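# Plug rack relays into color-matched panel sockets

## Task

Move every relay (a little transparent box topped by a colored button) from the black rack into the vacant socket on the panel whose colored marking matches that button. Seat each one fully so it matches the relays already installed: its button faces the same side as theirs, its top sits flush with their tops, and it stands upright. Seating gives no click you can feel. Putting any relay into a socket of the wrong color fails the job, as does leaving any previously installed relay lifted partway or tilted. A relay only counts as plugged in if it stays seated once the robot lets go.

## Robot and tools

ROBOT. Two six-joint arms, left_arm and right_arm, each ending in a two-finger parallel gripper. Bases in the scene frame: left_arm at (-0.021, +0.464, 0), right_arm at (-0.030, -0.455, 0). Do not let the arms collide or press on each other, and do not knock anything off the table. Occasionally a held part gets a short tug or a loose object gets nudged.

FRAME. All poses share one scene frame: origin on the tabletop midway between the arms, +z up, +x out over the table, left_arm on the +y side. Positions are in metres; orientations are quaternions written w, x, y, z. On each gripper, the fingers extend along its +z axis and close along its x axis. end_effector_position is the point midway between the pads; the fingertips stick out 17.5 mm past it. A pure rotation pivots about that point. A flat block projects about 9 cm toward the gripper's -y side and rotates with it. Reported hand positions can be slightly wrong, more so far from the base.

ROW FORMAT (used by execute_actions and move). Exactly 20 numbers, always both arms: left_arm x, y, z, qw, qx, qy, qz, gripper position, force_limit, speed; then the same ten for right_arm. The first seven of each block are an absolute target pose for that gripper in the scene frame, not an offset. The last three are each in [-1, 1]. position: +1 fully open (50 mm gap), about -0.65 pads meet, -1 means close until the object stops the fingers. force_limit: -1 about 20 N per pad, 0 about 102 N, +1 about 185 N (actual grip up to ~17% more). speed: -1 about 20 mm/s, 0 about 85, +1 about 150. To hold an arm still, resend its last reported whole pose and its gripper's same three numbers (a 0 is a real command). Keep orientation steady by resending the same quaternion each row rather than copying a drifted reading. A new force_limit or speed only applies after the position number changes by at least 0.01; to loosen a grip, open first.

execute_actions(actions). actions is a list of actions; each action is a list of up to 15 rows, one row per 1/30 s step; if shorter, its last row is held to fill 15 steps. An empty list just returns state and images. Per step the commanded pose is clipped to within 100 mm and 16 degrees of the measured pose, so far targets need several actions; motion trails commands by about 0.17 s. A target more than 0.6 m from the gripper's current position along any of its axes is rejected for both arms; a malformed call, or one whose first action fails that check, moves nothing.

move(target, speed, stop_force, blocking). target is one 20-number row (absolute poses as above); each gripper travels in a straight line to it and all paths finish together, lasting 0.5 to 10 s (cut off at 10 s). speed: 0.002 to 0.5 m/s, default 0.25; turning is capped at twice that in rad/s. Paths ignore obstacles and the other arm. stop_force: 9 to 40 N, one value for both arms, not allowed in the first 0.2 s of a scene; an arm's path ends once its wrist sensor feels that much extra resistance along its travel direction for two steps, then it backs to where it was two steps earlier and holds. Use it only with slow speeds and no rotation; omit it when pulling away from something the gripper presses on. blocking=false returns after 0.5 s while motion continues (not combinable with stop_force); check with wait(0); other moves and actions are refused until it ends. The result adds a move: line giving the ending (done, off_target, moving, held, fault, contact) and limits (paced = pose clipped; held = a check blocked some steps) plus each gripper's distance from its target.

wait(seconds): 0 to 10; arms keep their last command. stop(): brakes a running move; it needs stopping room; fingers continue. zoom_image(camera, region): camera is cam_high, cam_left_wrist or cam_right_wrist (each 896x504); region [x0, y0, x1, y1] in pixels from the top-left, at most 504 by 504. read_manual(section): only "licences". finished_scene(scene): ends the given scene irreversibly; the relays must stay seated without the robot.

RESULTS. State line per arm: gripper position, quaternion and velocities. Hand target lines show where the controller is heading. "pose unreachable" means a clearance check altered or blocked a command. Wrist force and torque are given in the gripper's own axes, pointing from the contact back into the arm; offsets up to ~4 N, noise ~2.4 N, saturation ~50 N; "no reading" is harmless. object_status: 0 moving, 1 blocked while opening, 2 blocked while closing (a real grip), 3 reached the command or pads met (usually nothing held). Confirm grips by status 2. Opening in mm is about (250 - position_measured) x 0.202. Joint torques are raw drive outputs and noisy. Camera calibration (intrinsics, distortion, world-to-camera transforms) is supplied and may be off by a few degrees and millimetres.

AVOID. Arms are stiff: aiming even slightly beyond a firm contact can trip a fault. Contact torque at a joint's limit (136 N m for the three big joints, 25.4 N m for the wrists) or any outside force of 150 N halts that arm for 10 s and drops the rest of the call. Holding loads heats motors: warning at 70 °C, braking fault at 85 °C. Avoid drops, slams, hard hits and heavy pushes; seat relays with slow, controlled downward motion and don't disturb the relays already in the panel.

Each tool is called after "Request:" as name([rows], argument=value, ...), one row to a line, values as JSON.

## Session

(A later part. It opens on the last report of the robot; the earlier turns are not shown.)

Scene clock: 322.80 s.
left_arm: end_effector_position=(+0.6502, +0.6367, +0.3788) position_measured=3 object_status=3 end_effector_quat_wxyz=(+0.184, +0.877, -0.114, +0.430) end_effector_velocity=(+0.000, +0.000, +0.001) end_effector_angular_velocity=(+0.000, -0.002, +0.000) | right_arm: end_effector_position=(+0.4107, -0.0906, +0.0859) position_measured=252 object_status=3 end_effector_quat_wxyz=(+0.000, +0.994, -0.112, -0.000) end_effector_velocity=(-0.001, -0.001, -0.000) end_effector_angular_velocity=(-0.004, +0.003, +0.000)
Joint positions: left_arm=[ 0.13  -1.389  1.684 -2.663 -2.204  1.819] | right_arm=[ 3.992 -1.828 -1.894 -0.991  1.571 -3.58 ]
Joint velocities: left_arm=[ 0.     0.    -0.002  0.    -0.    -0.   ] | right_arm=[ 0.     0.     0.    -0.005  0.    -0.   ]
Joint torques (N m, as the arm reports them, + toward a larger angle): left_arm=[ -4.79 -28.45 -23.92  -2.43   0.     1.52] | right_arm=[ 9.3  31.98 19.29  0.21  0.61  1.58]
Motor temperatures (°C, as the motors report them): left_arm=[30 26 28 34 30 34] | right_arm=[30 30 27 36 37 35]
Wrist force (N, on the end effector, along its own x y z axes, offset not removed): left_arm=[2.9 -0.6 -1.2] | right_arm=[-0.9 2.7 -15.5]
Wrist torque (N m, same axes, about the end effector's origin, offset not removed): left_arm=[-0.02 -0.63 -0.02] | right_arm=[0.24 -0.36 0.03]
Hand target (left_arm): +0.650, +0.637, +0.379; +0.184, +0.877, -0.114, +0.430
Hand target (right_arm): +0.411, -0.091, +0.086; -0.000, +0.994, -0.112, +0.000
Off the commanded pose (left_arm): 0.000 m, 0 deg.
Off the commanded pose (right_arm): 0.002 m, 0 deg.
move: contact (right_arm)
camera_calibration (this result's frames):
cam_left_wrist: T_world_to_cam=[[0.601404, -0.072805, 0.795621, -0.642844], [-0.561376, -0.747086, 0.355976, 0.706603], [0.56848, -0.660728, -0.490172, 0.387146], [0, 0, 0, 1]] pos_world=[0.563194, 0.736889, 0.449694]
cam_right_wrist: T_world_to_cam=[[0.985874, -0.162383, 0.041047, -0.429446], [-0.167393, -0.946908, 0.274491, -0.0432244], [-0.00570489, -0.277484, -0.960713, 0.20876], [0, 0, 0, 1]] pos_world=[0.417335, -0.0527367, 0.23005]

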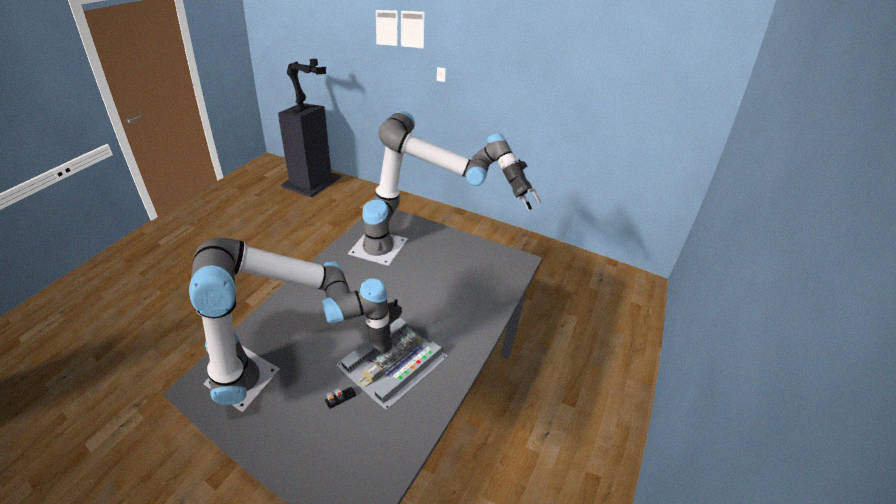

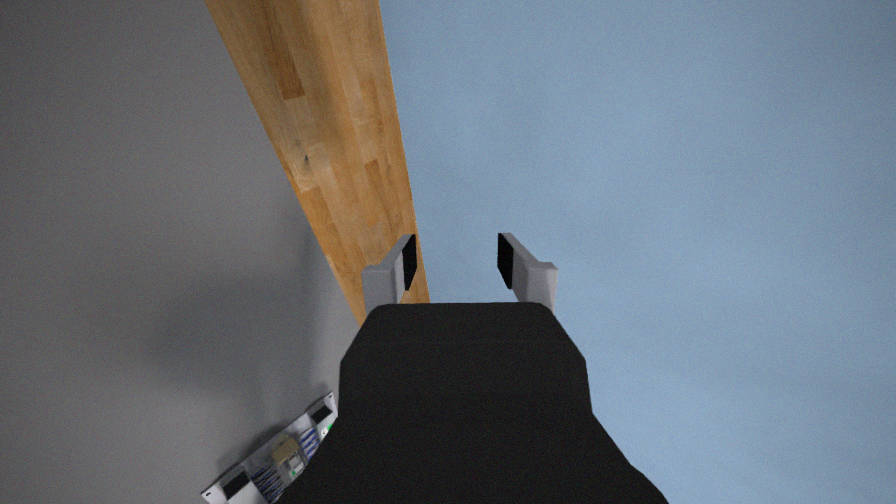

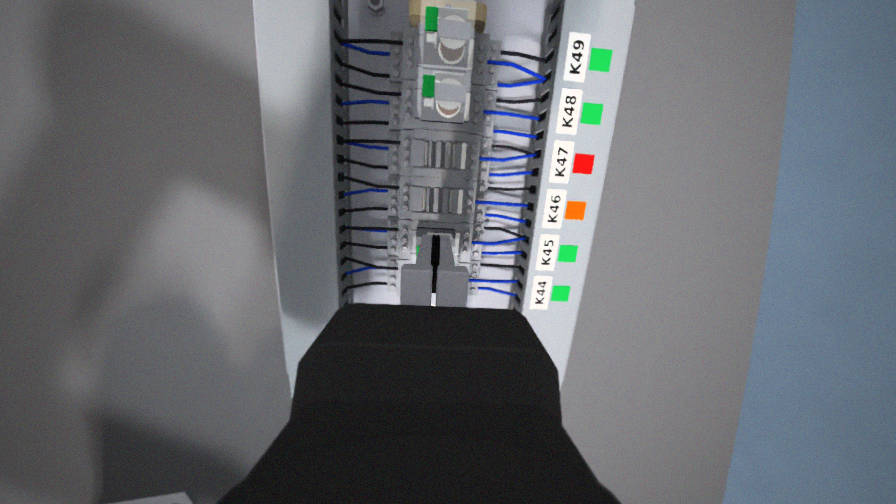

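Request:
move(target=[0.6502,0.6367,0.3788,0.184,0.877,-0.114,0.430,1,0,0, 0.4107,-0.0906,0.092,0,0.9937,-0.1123,0,-1,-0.4,1], speed=0.03)

Request:
move(target=[0.6502,0.6367,0.3788,0.184,0.877,-0.114,0.430,1,0,0, 0.4039,-0.1204,0.091,0,0.9937,-0.1123,0,-1,-0.4,1], speed=0.05)

Request:
move(target=[0.6502,0.6367,0.3788,0.184,0.877,-0.114,0.430,1,0,0, 0.4039,-0.1204,0.082,0,0.9937,-0.1123,0,-1,-0.4,1], speed=0.003, stop_force=12)

Scene clock: 327.17 s.
left_arm: end_effector_position=(+0.6502, +0.6367, +0.3788) position_measured=3 object_status=3 end_effector_quat_wxyz=(+0.184, +0.877, -0.114, +0.430) end_effector_velocity=(-0.000, +0.000, -0.000) end_effector_angular_velocity=(+0.000, +0.000, +0.000) | right_arm: end_effector_position=(+0.4107, -0.0906, +0.0917) position_measured=252 object_status=3 end_effector_quat_wxyz=(+0.000, +0.994, -0.112, +0.000) end_effector_velocity=(+0.000, +0.000, +0.003) end_effector_angular_velocity=(+0.002, -0.001, -0.000)
Joint positions: left_arm=[ 0.13  -1.389  1.684 -2.663 -2.204  1.819] | right_arm=[ 3.992 -1.82  -1.887 -1.006  1.571 -3.58 ]
Joint velocities: left_arm=[ 0.    -0.     0.001 -0.     0.     0.   ] | right_arm=[ 0.     0.004  0.003 -0.005  0.     0.   ]
Joint torques (N m, as the arm reports them, + toward a larger angle): left_arm=[ -3.86 -27.48 -23.87  -2.29   0.02   1.27] | right_arm=[ 8.85 47.43 35.31  1.49 -0.5   1.41]
Motor temperatures (°C, as the motors report them): left_arm=[30 26 28 34 30 34] | right_arm=[30 30 27 36 37 35]
Wrist force (N, on the end effector, along its own x y z axes, offset not removed): left_arm=[3.4 -0.2 -1.1] | right_arm=[2.8 0.4 1.4]
Wrist torque (N m, same axes, about the end effector's origin, offset not removed): left_arm=[0.00 -0.71 0.05] | right_arm=[0.22 -0.51 0.02]
Hand target (left_arm): +0.650, +0.637, +0.379; +0.184, +0.877, -0.114, +0.430
Hand target (right_arm): +0.411, -0.091, +0.092; -0.000, +0.994, -0.112, +0.000
Off the commanded pose (left_arm): 0.000 m, 0 deg.
Off the commanded pose (right_arm): 0.000 m, 0 deg.
move: done
camera_calibration (this result's frames):
cam_left_wrist: T_world_to_cam=[[0.601404, -0.0728052, 0.795621, -0.642844], [-0.561376, -0.747086, 0.355976, 0.706603], [0.56848, -0.660728, -0.490172, 0.387146], [0, 0, 0, 1]] pos_world=[0.563194, 0.736889, 0.449694]
cam_right_wrist: T_world_to_cam=[[0.985868, -0.162384, 0.0411718, -0.429751], [-0.16743, -0.946917, 0.274437, -0.0447564], [-0.00557811, -0.277452, -0.960723, 0.214337], [0, 0, 0, 1]] pos_world=[0.41738, -0.0526971, 0.235895]

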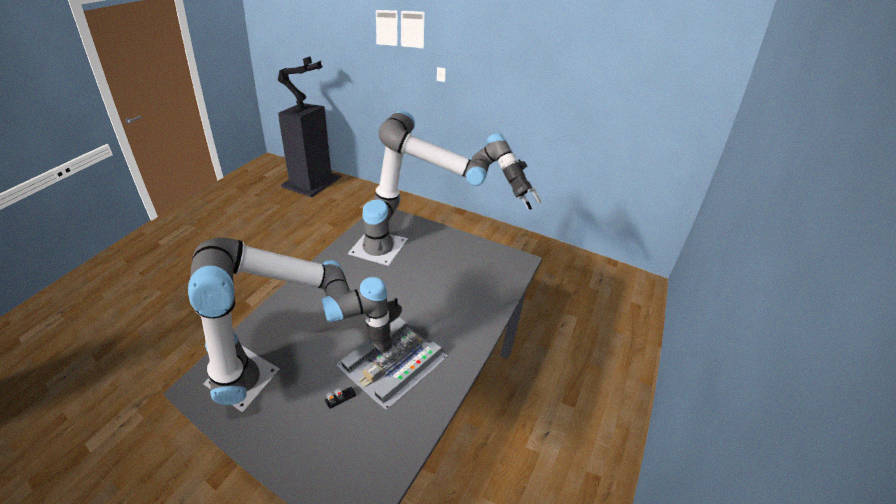

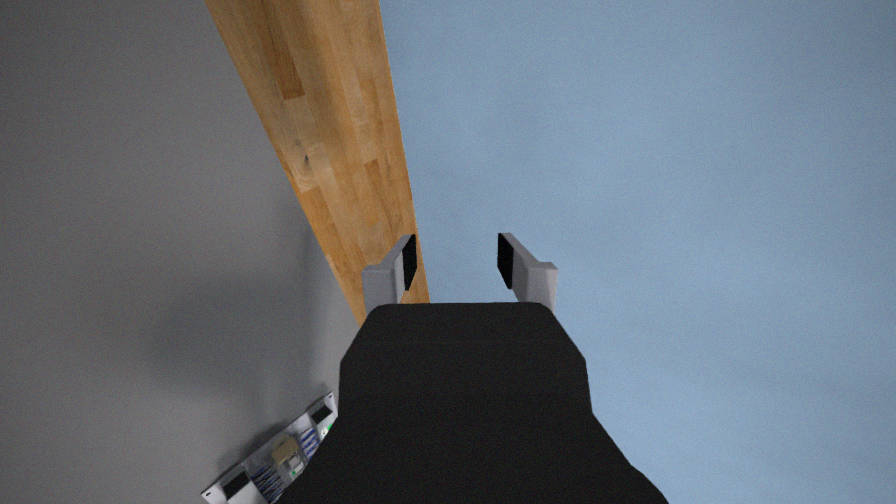

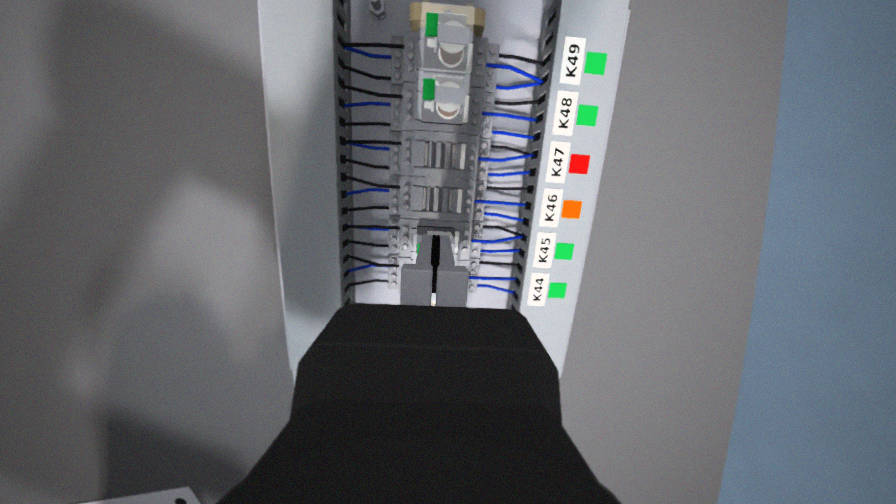

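Scene clock: 328.17 s.
left_arm: end_effector_position=(+0.6502, +0.6367, +0.3788) position_measured=3 object_status=3 end_effector_quat_wxyz=(+0.184, +0.877, -0.114, +0.430) end_effector_velocity=(+0.000, -0.000, +0.001) end_effector_angular_velocity=(+0.001, -0.002, -0.000) | right_arm: end_effector_position=(+0.4039, -0.1202, +0.0910) position_measured=252 object_status=3 end_effector_quat_wxyz=(-0.000, +0.994, -0.112, -0.000) end_effector_velocity=(-0.001, -0.002, -0.001) end_effector_angular_velocity=(-0.001, +0.001, -0.000)
Joint positions: left_arm=[ 0.13  -1.389  1.684 -2.663 -2.204  1.819] | right_arm=[ 3.967 -1.77  -1.953 -0.989  1.571 -3.606]
Joint velocities: left_arm=[-0.001 -0.    -0.001 -0.     0.     0.   ] | right_arm=[-0.002  0.003 -0.005  0.001  0.    -0.002]
Joint torques (N m, as the arm reports them, + toward a larger angle): left_arm=[ -4.8  -28.25 -24.18  -2.58  -0.01   1.5 ] | right_arm=[-11.71  44.58   9.12   4.92   1.41  -2.36]
Motor temperatures (°C, as the motors report them): left_arm=[30 26 28 34 30 34] | right_arm=[30 30 27 36 37 35]
Wrist force (N, on the end effector, along its own x y z axes, offset not removed): left_arm=[3.8 -0.8 1.8] | right_arm=[1.4 1.9 -1.2]
Wrist torque (N m, same axes, about the end effector's origin, offset not removed): left_arm=[0.04 -0.82 0.12] | right_arm=[0.44 -0.14 0.02]
Hand target (left_arm): +0.650, +0.637, +0.379; +0.184, +0.877, -0.114, +0.430
Hand target (right_arm): +0.404, -0.120, +0.091; -0.000, +0.994, -0.112, -0.000
Off the commanded pose (left_arm): 0.000 m, 0 deg.
Off the commanded pose (right_arm): 0.000 m, 0 deg.
move: done
camera_calibration (this result's frames):
cam_left_wrist: T_world_to_cam=[[0.601404, -0.072805, 0.795621, -0.642844], [-0.561376, -0.747086, 0.355976, 0.706603], [0.568481, -0.660728, -0.490172, 0.387146], [0, 0, 0, 1]] pos_world=[0.563194, 0.736889, 0.449694]
cam_right_wrist: T_world_to_cam=[[0.98587, -0.162394, 0.0410991, -0.427826], [-0.167419, -0.946927, 0.27441, -0.0736965], [-0.00564456, -0.277413, -0.960734, 0.205458], [0, 0, 0, 1]] pos_world=[0.410602, -0.0822647, 0.235197]

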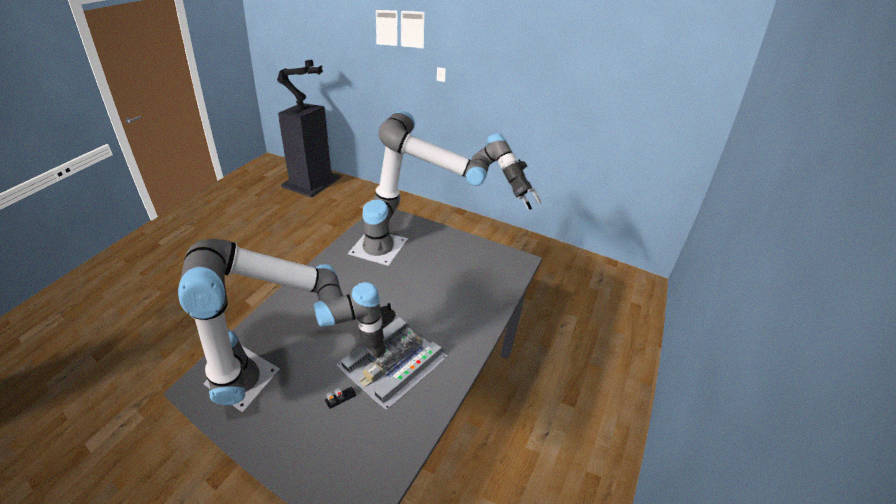

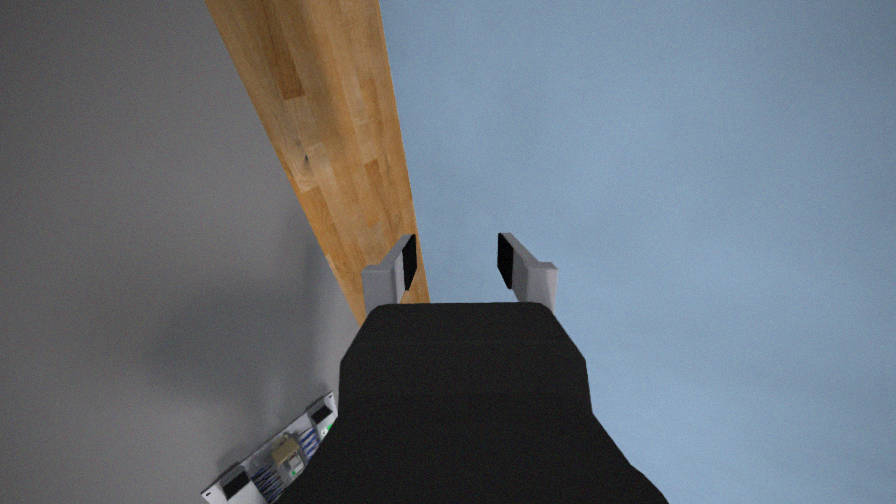

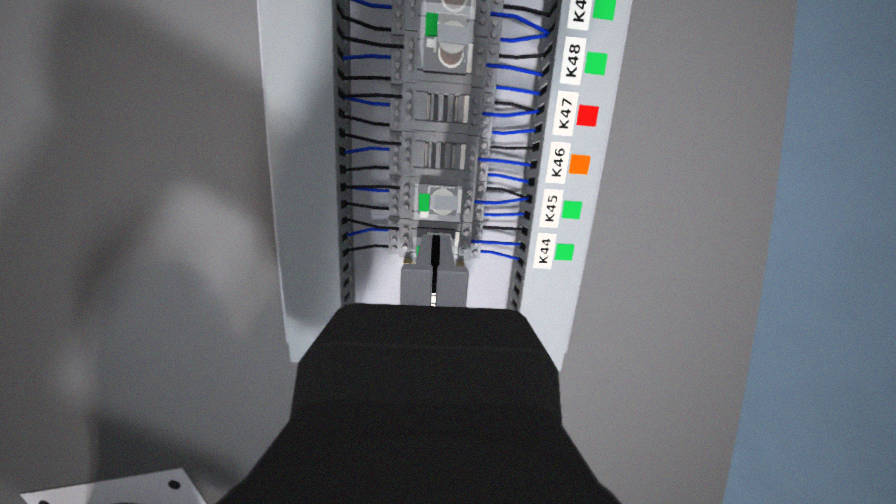

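Scene clock: 330.30 s.
left_arm: end_effector_position=(+0.6502, +0.6367, +0.3788) position_measured=3 object_status=3 end_effector_quat_wxyz=(+0.184, +0.877, -0.114, +0.430) end_effector_velocity=(-0.000, -0.000, -0.001) end_effector_angular_velocity=(-0.001, +0.002, -0.000) | right_arm: end_effector_position=(+0.4039, -0.1203, +0.0857) position_measured=252 object_status=3 end_effector_quat_wxyz=(+0.000, +0.994, -0.112, -0.000) end_effector_velocity=(-0.000, -0.001, -0.000) end_effector_angular_velocity=(-0.002, +0.002, -0.000)
Joint positions: left_arm=[ 0.13  -1.389  1.684 -2.663 -2.204  1.819] | right_arm=[ 3.967 -1.778 -1.96  -0.975  1.571 -3.606]
Joint velocities: left_arm=[-0.     0.     0.002  0.001 -0.    -0.   ] | right_arm=[-0.     0.     0.    -0.003 -0.     0.   ]
Joint torques (N m, as the arm reports them, + toward a larger angle): left_arm=[ -3.99 -28.88 -24.01  -2.49  -0.09   1.5 ] | right_arm=[-11.7   29.37  19.29   0.33  -0.21  -2.26]
Motor temperatures (°C, as the motors report them): left_arm=[30 26 28 34 30 34] | right_arm=[30 30 27 36 37 35]
Wrist force (N, on the end effector, along its own x y z axes, offset not removed): left_arm=[2.6 -0.3 1.0] | right_arm=[0.7 2.2 -17.7]
Wrist torque (N m, same axes, about the end effector's origin, offset not removed): left_arm=[0.11 -0.57 0.04] | right_arm=[0.17 -0.47 0.03]
Hand target (left_arm): +0.650, +0.637, +0.379; +0.184, +0.877, -0.114, +0.430
Hand target (right_arm): +0.404, -0.120, +0.086; -0.000, +0.994, -0.112, +0.000
Off the commanded pose (left_arm): 0.000 m, 0 deg.
Off the commanded pose (right_arm): 0.004 m, 0 deg.
move: contact (right_arm)
camera_calibration (this result's frames):
cam_left_wrist: T_world_to_cam=[[0.601404, -0.0728048, 0.795621, -0.642844], [-0.561376, -0.747086, 0.355976, 0.706603], [0.568481, -0.660728, -0.490172, 0.387146], [0, 0, 0, 1]] pos_world=[0.563194, 0.736889, 0.449694]
cam_right_wrist: T_world_to_cam=[[0.985874, -0.162384, 0.04104, -0.427579], [-0.167392, -0.946906, 0.274498, -0.0724176], [-0.00571306, -0.27749, -0.960712, 0.200269], [0, 0, 0, 1]] pos_world=[0.410561, -0.0824321, 0.229827]

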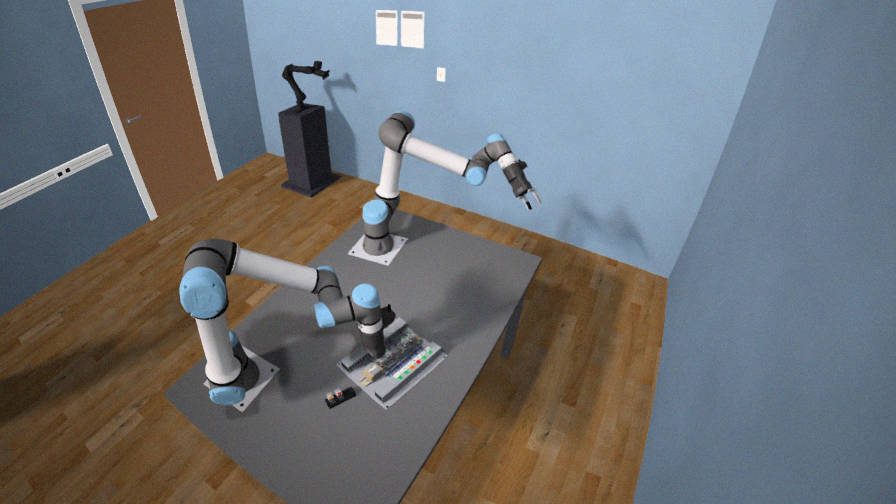

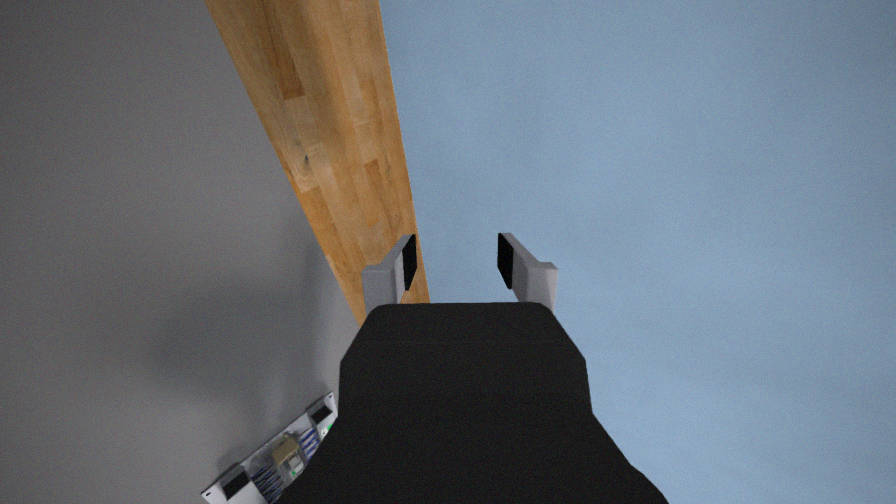

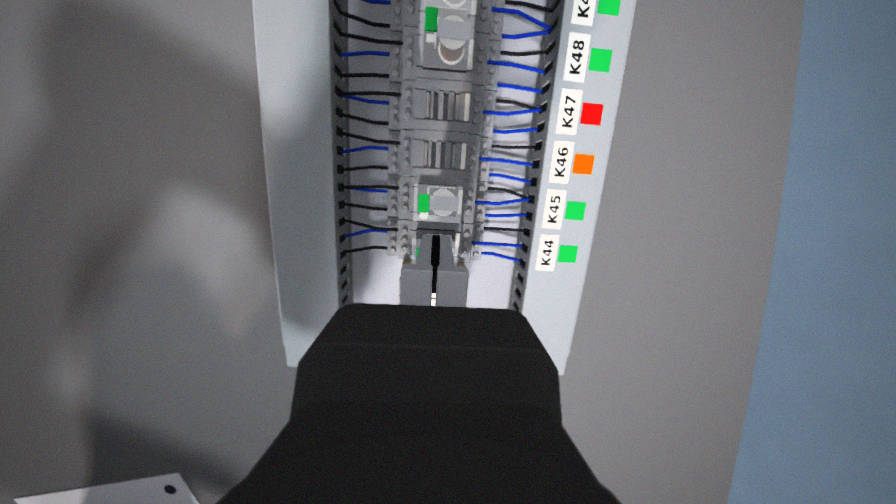

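Request:
move(target=[0.6502,0.6367,0.3788,0.184,0.877,-0.114,0.430,1,0,0, 0.4000,-0.1400,0.125,0,0.9900,-0.1411,0,1,-0.4,0], speed=0.1)

Request:
move(target=[0.6502,0.6367,0.3788,0.184,0.877,-0.114,0.430,1,0,0, 0.3400,-0.3250,0.120,0,0.975,-0.2224,0,1,-0.4,0], speed=0.2)

Request:
move(target=[0.6502,0.6367,0.3788,0.184,0.877,-0.114,0.430,1,0,0, 0.3362,-0.3375,0.078,0,0.975,-0.2224,0,1,-0.4,0], speed=0.1)

Request:
zoom_image(camera="cam_right_wrist", region=[360,150,520,310])

Scene clock: 347.63 s.
left_arm: end_effector_position=(+0.6502, +0.6367, +0.3788) position_measured=3 object_status=3 end_effector_quat_wxyz=(+0.184, +0.877, -0.114, +0.430) end_effector_velocity=(+0.000, -0.000, +0.001) end_effector_angular_velocity=(-0.000, -0.001, -0.000) | right_arm: end_effector_position=(+0.4001, -0.1398, +0.1248) position_measured=3 object_status=3 end_effector_quat_wxyz=(-0.000, +0.990, -0.141, -0.000) end_effector_velocity=(-0.000, -0.001, +0.002) end_effector_angular_velocity=(-0.002, +0.001, -0.003)
Joint positions: left_arm=[ 0.13  -1.389  1.684 -2.663 -2.204  1.819] | right_arm=[ 3.951 -1.692 -1.947 -1.074  1.571 -3.565]
Joint velocities: left_arm=[ 0.     0.    -0.002  0.001 -0.001  0.   ] | right_arm=[-0.001  0.004  0.001 -0.007  0.     0.002]
Joint torques (N m, as the arm reports them, + toward a larger angle): left_arm=[ -4.86 -28.12 -24.77  -2.33   0.03   1.41] | right_arm=[-11.04  42.15  34.2    1.74   1.39   2.69]
Motor temperatures (°C, as the motors report them): left_arm=[30 26 28 34 30 34] | right_arm=[30 30 28 36 37 35]
Wrist force (N, on the end effector, along its own x y z axes, offset not removed): left_arm=[3.0 0.2 1.5] | right_arm=[1.4 1.0 1.5]
Wrist torque (N m, same axes, about the end effector's origin, offset not removed): left_arm=[0.07 -0.74 0.01] | right_arm=[0.31 -0.19 0.09]
Hand target (left_arm): +0.650, +0.637, +0.379; +0.184, +0.877, -0.114, +0.430
Hand target (right_arm): +0.400, -0.140, +0.125; -0.000, +0.990, -0.141, -0.000
Off the commanded pose (left_arm): 0.000 m, 0 deg.
Off the commanded pose (right_arm): 0.000 m, 0 deg.
move: done
camera_calibration (this result's frames):
cam_left_wrist: T_world_to_cam=[[0.601404, -0.0728051, 0.795621, -0.642844], [-0.561376, -0.747086, 0.355976, 0.706603], [0.568481, -0.660728, -0.490172, 0.387146], [0, 0, 0, 1]] pos_world=[0.563194, 0.736889, 0.449694]
cam_right_wrist: T_world_to_cam=[[0.974847, -0.219051, 0.0411113, -0.432117], [-0.221823, -0.935685, 0.274386, -0.0788743], [-0.0216375, -0.276604, -0.96074, 0.23891], [0, 0, 0, 1]] pos_world=[0.408921, -0.102374, 0.268937]

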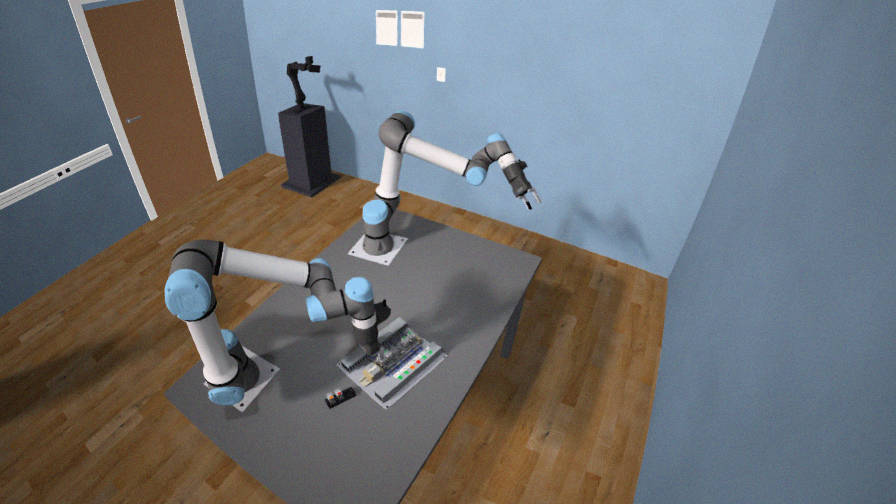

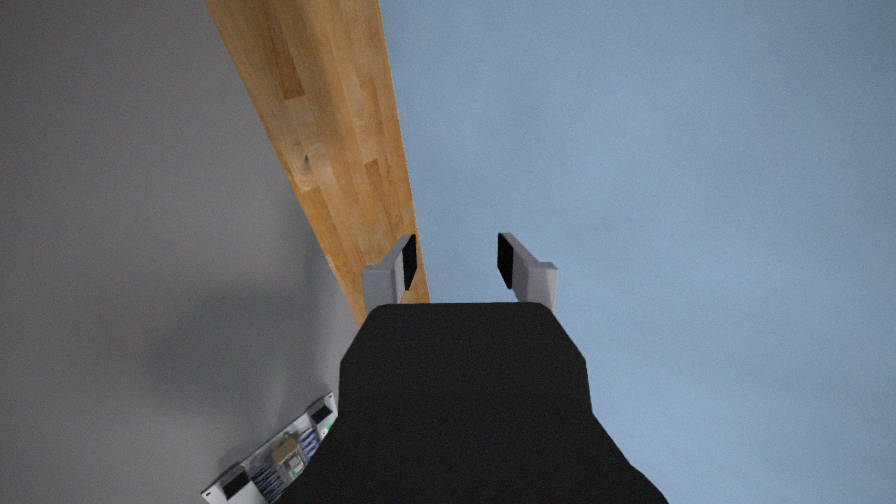

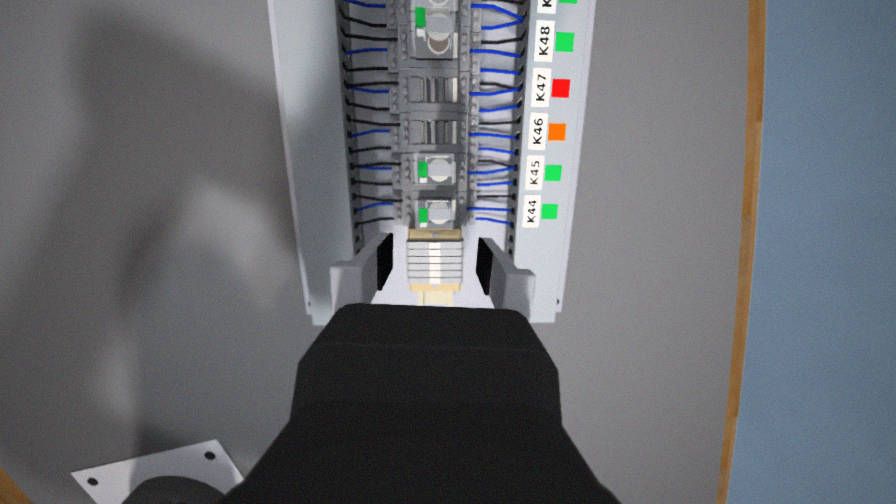

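Scene clock: 349.20 s.
left_arm: end_effector_position=(+0.6502, +0.6367, +0.3788) position_measured=3 object_status=3 end_effector_quat_wxyz=(+0.184, +0.877, -0.114, +0.430) end_effector_velocity=(-0.000, +0.000, +0.000) end_effector_angular_velocity=(+0.000, -0.001, +0.000) | right_arm: end_effector_position=(+0.3399, -0.3246, +0.1202) position_measured=3 object_status=3 end_effector_quat_wxyz=(-0.000, +0.975, -0.222, -0.000) end_effector_velocity=(-0.001, -0.002, +0.001) end_effector_angular_velocity=(+0.001, -0.001, -0.002)
Joint positions: left_arm=[ 0.13  -1.389  1.684 -2.663 -2.204  1.819] | right_arm=[ 3.74  -1.343 -2.286 -1.083  1.571 -3.61 ]
Joint velocities: left_arm=[ 0.    -0.     0.    -0.001 -0.    -0.   ] | right_arm=[-0.004  0.006 -0.003 -0.001  0.    -0.002]
Joint torques (N m, as the arm reports them, + toward a larger angle): left_arm=[ -3.38 -28.61 -24.92  -2.41  -0.09   1.33] | right_arm=[-10.91  25.26  10.01   1.75   1.23  -2.11]
Motor temperatures (°C, as the motors report them): left_arm=[30 26 28 34 30 34] | right_arm=[30 30 28 36 37 35]
Wrist force (N, on the end effector, along its own x y z axes, offset not removed): left_arm=[2.2 -1.1 0.3] | right_arm=[0.7 -0.4 -1.4]
Wrist torque (N m, same axes, about the end effector's origin, offset not removed): left_arm=[-0.18 -0.60 0.12] | right_arm=[-0.02 -0.10 0.11]
Hand target (left_arm): +0.650, +0.637, +0.379; +0.184, +0.877, -0.114, +0.430
Hand target (right_arm): +0.340, -0.325, +0.120; -0.000, +0.975, -0.222, -0.000
Off the commanded pose (left_arm): 0.000 m, 0 deg.
Off the commanded pose (right_arm): 0.000 m, 0 deg.
move: done
camera_calibration (this result's frames):
cam_left_wrist: T_world_to_cam=[[0.601404, -0.0728051, 0.795621, -0.642844], [-0.561376, -0.747086, 0.355976, 0.706603], [0.568481, -0.660728, -0.490172, 0.387146], [0, 0, 0, 1]] pos_world=[0.563194, 0.736889, 0.449694]
cam_right_wrist: T_world_to_cam=[[0.925442, -0.376684, 0.0408322, -0.448115], [-0.37291, -0.886459, 0.274096, -0.196485], [-0.0670513, -0.268886, -0.960835, 0.200031], [0, 0, 0, 1]] pos_world=[0.354846, -0.289188, 0.26435]

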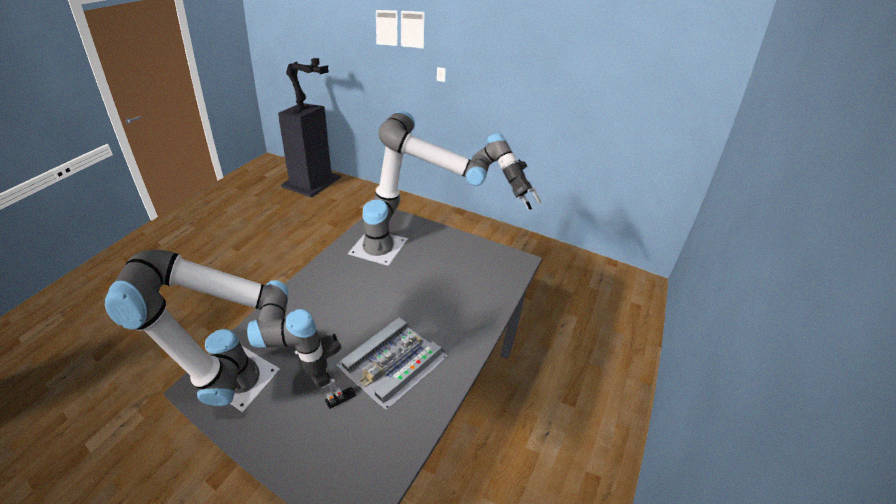

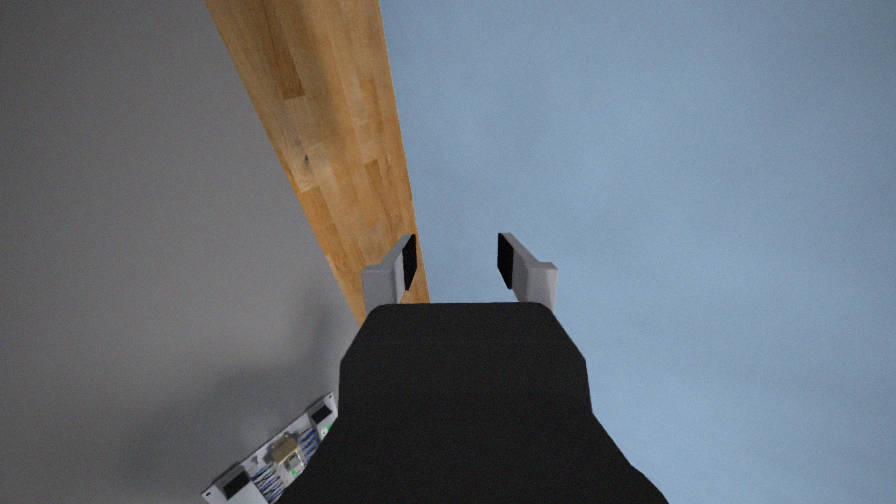

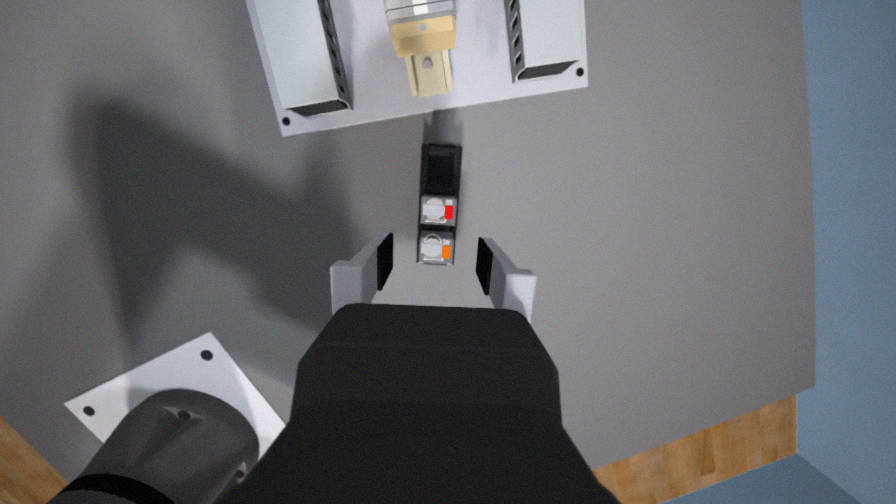

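Scene clock: 350.13 s.
left_arm: end_effector_position=(+0.6502, +0.6367, +0.3788) position_measured=3 object_status=3 end_effector_quat_wxyz=(+0.184, +0.877, -0.114, +0.430) end_effector_velocity=(+0.000, +0.000, +0.001) end_effector_angular_velocity=(+0.000, -0.001, +0.000) | right_arm: end_effector_position=(+0.3361, -0.3375, +0.0783) position_measured=3 object_status=3 end_effector_quat_wxyz=(+0.000, +0.975, -0.222, +0.000) end_effector_velocity=(+0.001, -0.000, -0.002) end_effector_angular_velocity=(+0.002, -0.003, +0.000)
Joint positions: left_arm=[ 0.13  -1.389  1.684 -2.663 -2.204  1.819] | right_arm=[ 3.717 -1.394 -2.374 -0.944  1.571 -3.632]
Joint velocities: left_arm=[ 0.     0.    -0.001  0.    -0.     0.   ] | right_arm=[-0.001 -0.004 -0.004  0.01  -0.    -0.001]
Joint torques (N m, as the arm reports them, + toward a larger angle): left_arm=[ -6.37 -28.62 -24.43  -2.19  -0.26   1.58] | right_arm=[-12.01   1.16   9.53   4.97   0.51  -2.32]
Motor temperatures (°C, as the motors report them): left_arm=[30 26 28 34 30 34] | right_arm=[30 30 28 36 37 35]
Wrist force (N, on the end effector, along its own x y z axes, offset not removed): left_arm=[3.1 -1.2 0.4] | right_arm=[1.4 0.2 -0.2]
Wrist torque (N m, same axes, about the end effector's origin, offset not removed): left_arm=[-0.12 -0.71 0.07] | right_arm=[0.09 -0.19 0.02]
Hand target (left_arm): +0.650, +0.637, +0.379; +0.184, +0.877, -0.114, +0.430
Hand target (right_arm): +0.336, -0.338, +0.078; -0.000, +0.975, -0.222, -0.000
Off the commanded pose (left_arm): 0.000 m, 0 deg.
Off the commanded pose (right_arm): 0.000 m, 0 deg.
move: done
camera_calibration (this result's frames):
cam_left_wrist: T_world_to_cam=[[0.601404, -0.0728048, 0.795621, -0.642844], [-0.561376, -0.747086, 0.355976, 0.706603], [0.568481, -0.660728, -0.490171, 0.387146], [0, 0, 0, 1]] pos_world=[0.563194, 0.736889, 0.449694]
cam_right_wrist: T_world_to_cam=[[0.925366, -0.37683, 0.0411967, -0.447792], [-0.373118, -0.886238, 0.274528, -0.197784], [-0.0669403, -0.26941, -0.960696, 0.155819], [0, 0, 0, 1]] pos_world=[0.351006, -0.302046, 0.222439]

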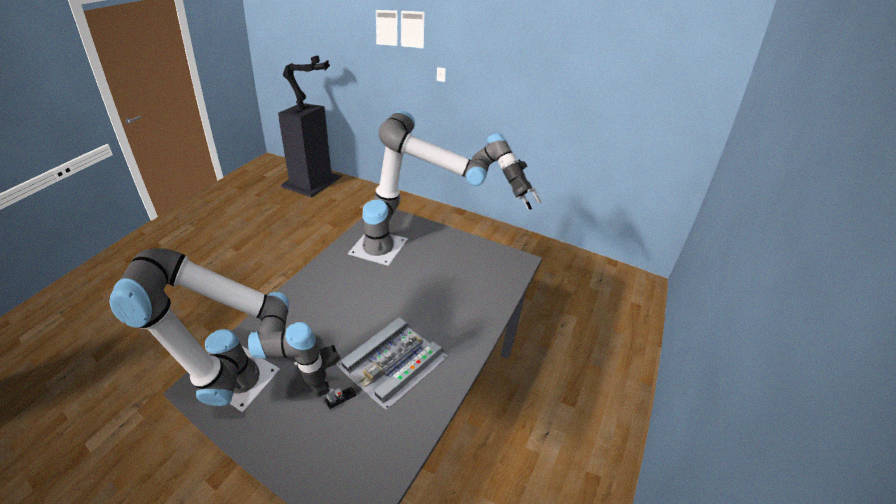

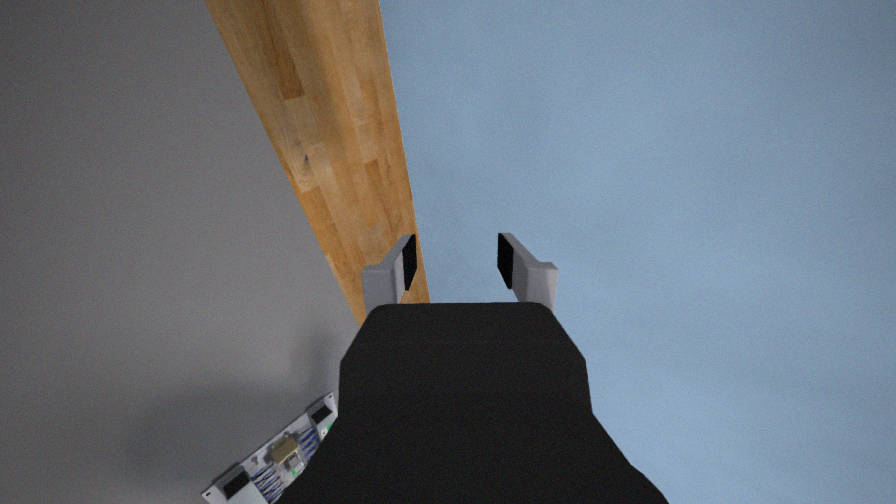

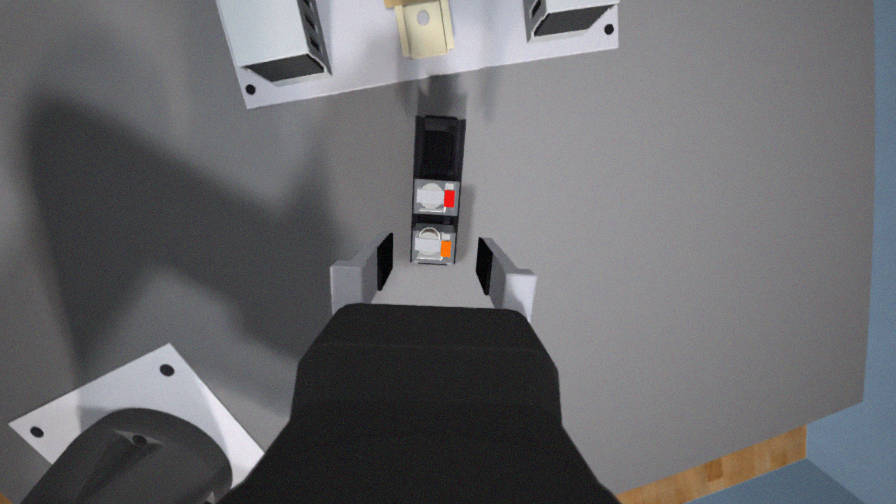

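Region (360, 150, 520, 310) of cam_right_wrist's 896x504 image, scaled by 3.150, with more detail than that image has.

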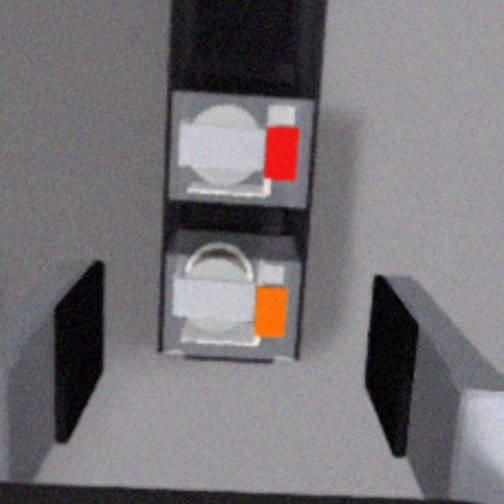

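Request:
move(target=[0.6502,0.6367,0.3788,0.184,0.877,-0.114,0.430,1,0,0, 0.3367,-0.3364,0.052,0,0.975,-0.2224,0,1,-0.4,0], speed=0.06)

Request:
zoom_image(camera="cam_right_wrist", region=[360,150,520,310])

Scene clock: 372.90 s.
left_arm: end_effector_position=(+0.6502, +0.6367, +0.3788) position_measured=3 object_status=3 end_effector_quat_wxyz=(+0.184, +0.877, -0.114, +0.430) end_effector_velocity=(-0.000, -0.000, -0.000) end_effector_angular_velocity=(+0.000, -0.000, +0.000) | right_arm: end_effector_position=(+0.3366, -0.3365, +0.0523) position_measured=3 object_status=3 end_effector_quat_wxyz=(+0.000, +0.975, -0.222, -0.000) end_effector_velocity=(+0.001, +0.000, -0.002) end_effector_angular_velocity=(+0.001, -0.001, +0.000)
Joint positions: left_arm=[ 0.13  -1.389  1.684 -2.663 -2.204  1.819] | right_arm=[ 3.719 -1.452 -2.413 -0.847  1.571 -3.631]
Joint velocities: left_arm=[-0. -0.  0. -0.  0. -0.] | right_arm=[-0.    -0.007 -0.003  0.011 -0.    -0.   ]
Joint torques (N m, as the arm reports them, + toward a larger angle): left_arm=[ -3.88 -29.47 -24.18  -2.19  -0.18   1.27] | right_arm=[13.7   1.54  7.13  5.11 -1.08  2.49]
Motor temperatures (°C, as the motors report them): left_arm=[30 26 28 34 30 34] | right_arm=[30 30 28 36 37 35]
Wrist force (N, on the end effector, along its own x y z axes, offset not removed): left_arm=[4.3 -0.1 2.6] | right_arm=[3.0 -0.1 0.4]
Wrist torque (N m, same axes, about the end effector's origin, offset not removed): left_arm=[0.04 -0.87 0.04] | right_arm=[0.12 -0.49 0.07]
Hand target (left_arm): +0.650, +0.637, +0.379; +0.184, +0.877, -0.114, +0.430
Hand target (right_arm): +0.337, -0.336, +0.052; +0.000, +0.975, -0.222, -0.000
Off the commanded pose (left_arm): 0.000 m, 0 deg.
Off the commanded pose (right_arm): 0.000 m, 0 deg.
move: done
camera_calibration (this result's frames):
cam_left_wrist: T_world_to_cam=[[0.601405, -0.0728048, 0.795621, -0.642844], [-0.561376, -0.747086, 0.355977, 0.706603], [0.56848, -0.660728, -0.490172, 0.387146], [0, 0, 0, 1]] pos_world=[0.563194, 0.736889, 0.449694]
cam_right_wrist: T_world_to_cam=[[0.925371, -0.376833, 0.041057, -0.44677], [-0.373088, -0.886271, 0.274461, -0.189531], [-0.0670382, -0.269296, -0.960721, 0.131248], [0, 0, 0, 1]] pos_world=[0.351515, -0.300989, 0.196454]

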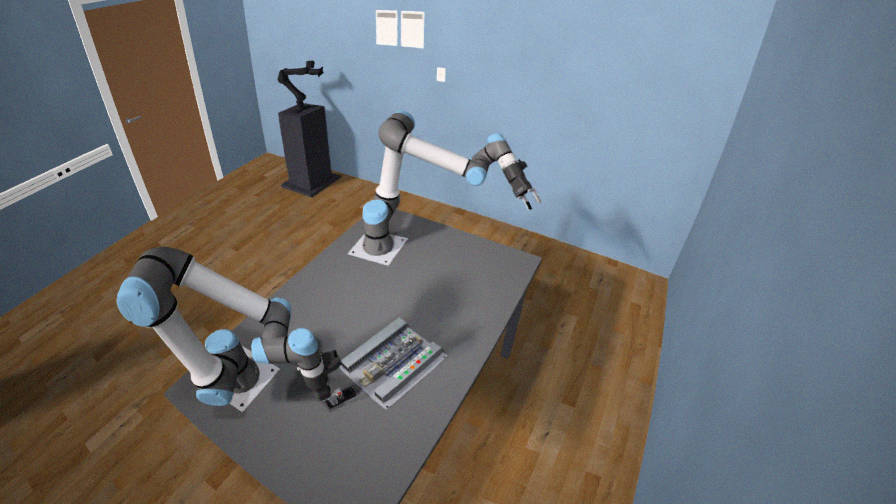

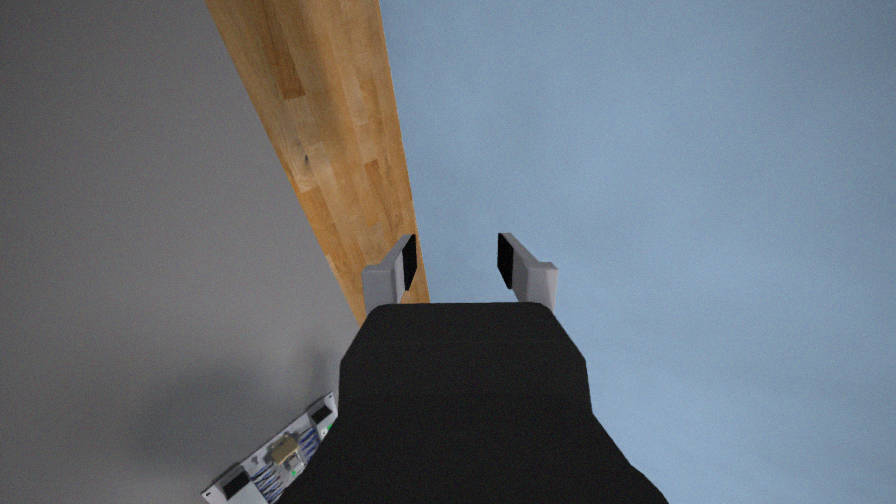

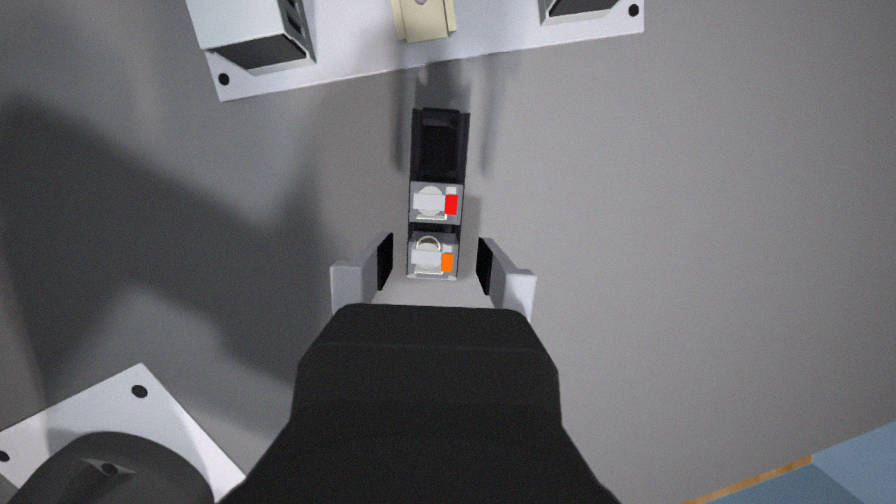

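Region (360, 150, 520, 310) of cam_right_wrist's 896x504 image, scaled by 3.150, with more detail than that image has.

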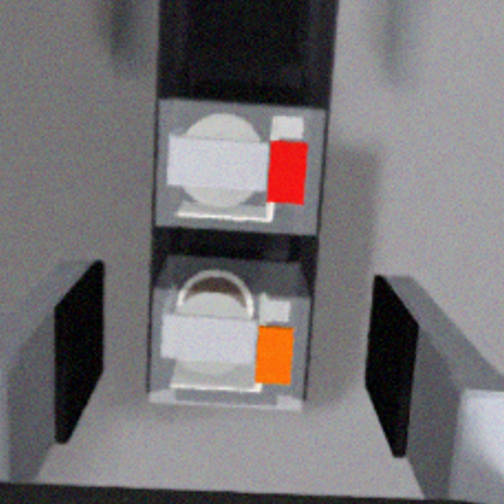

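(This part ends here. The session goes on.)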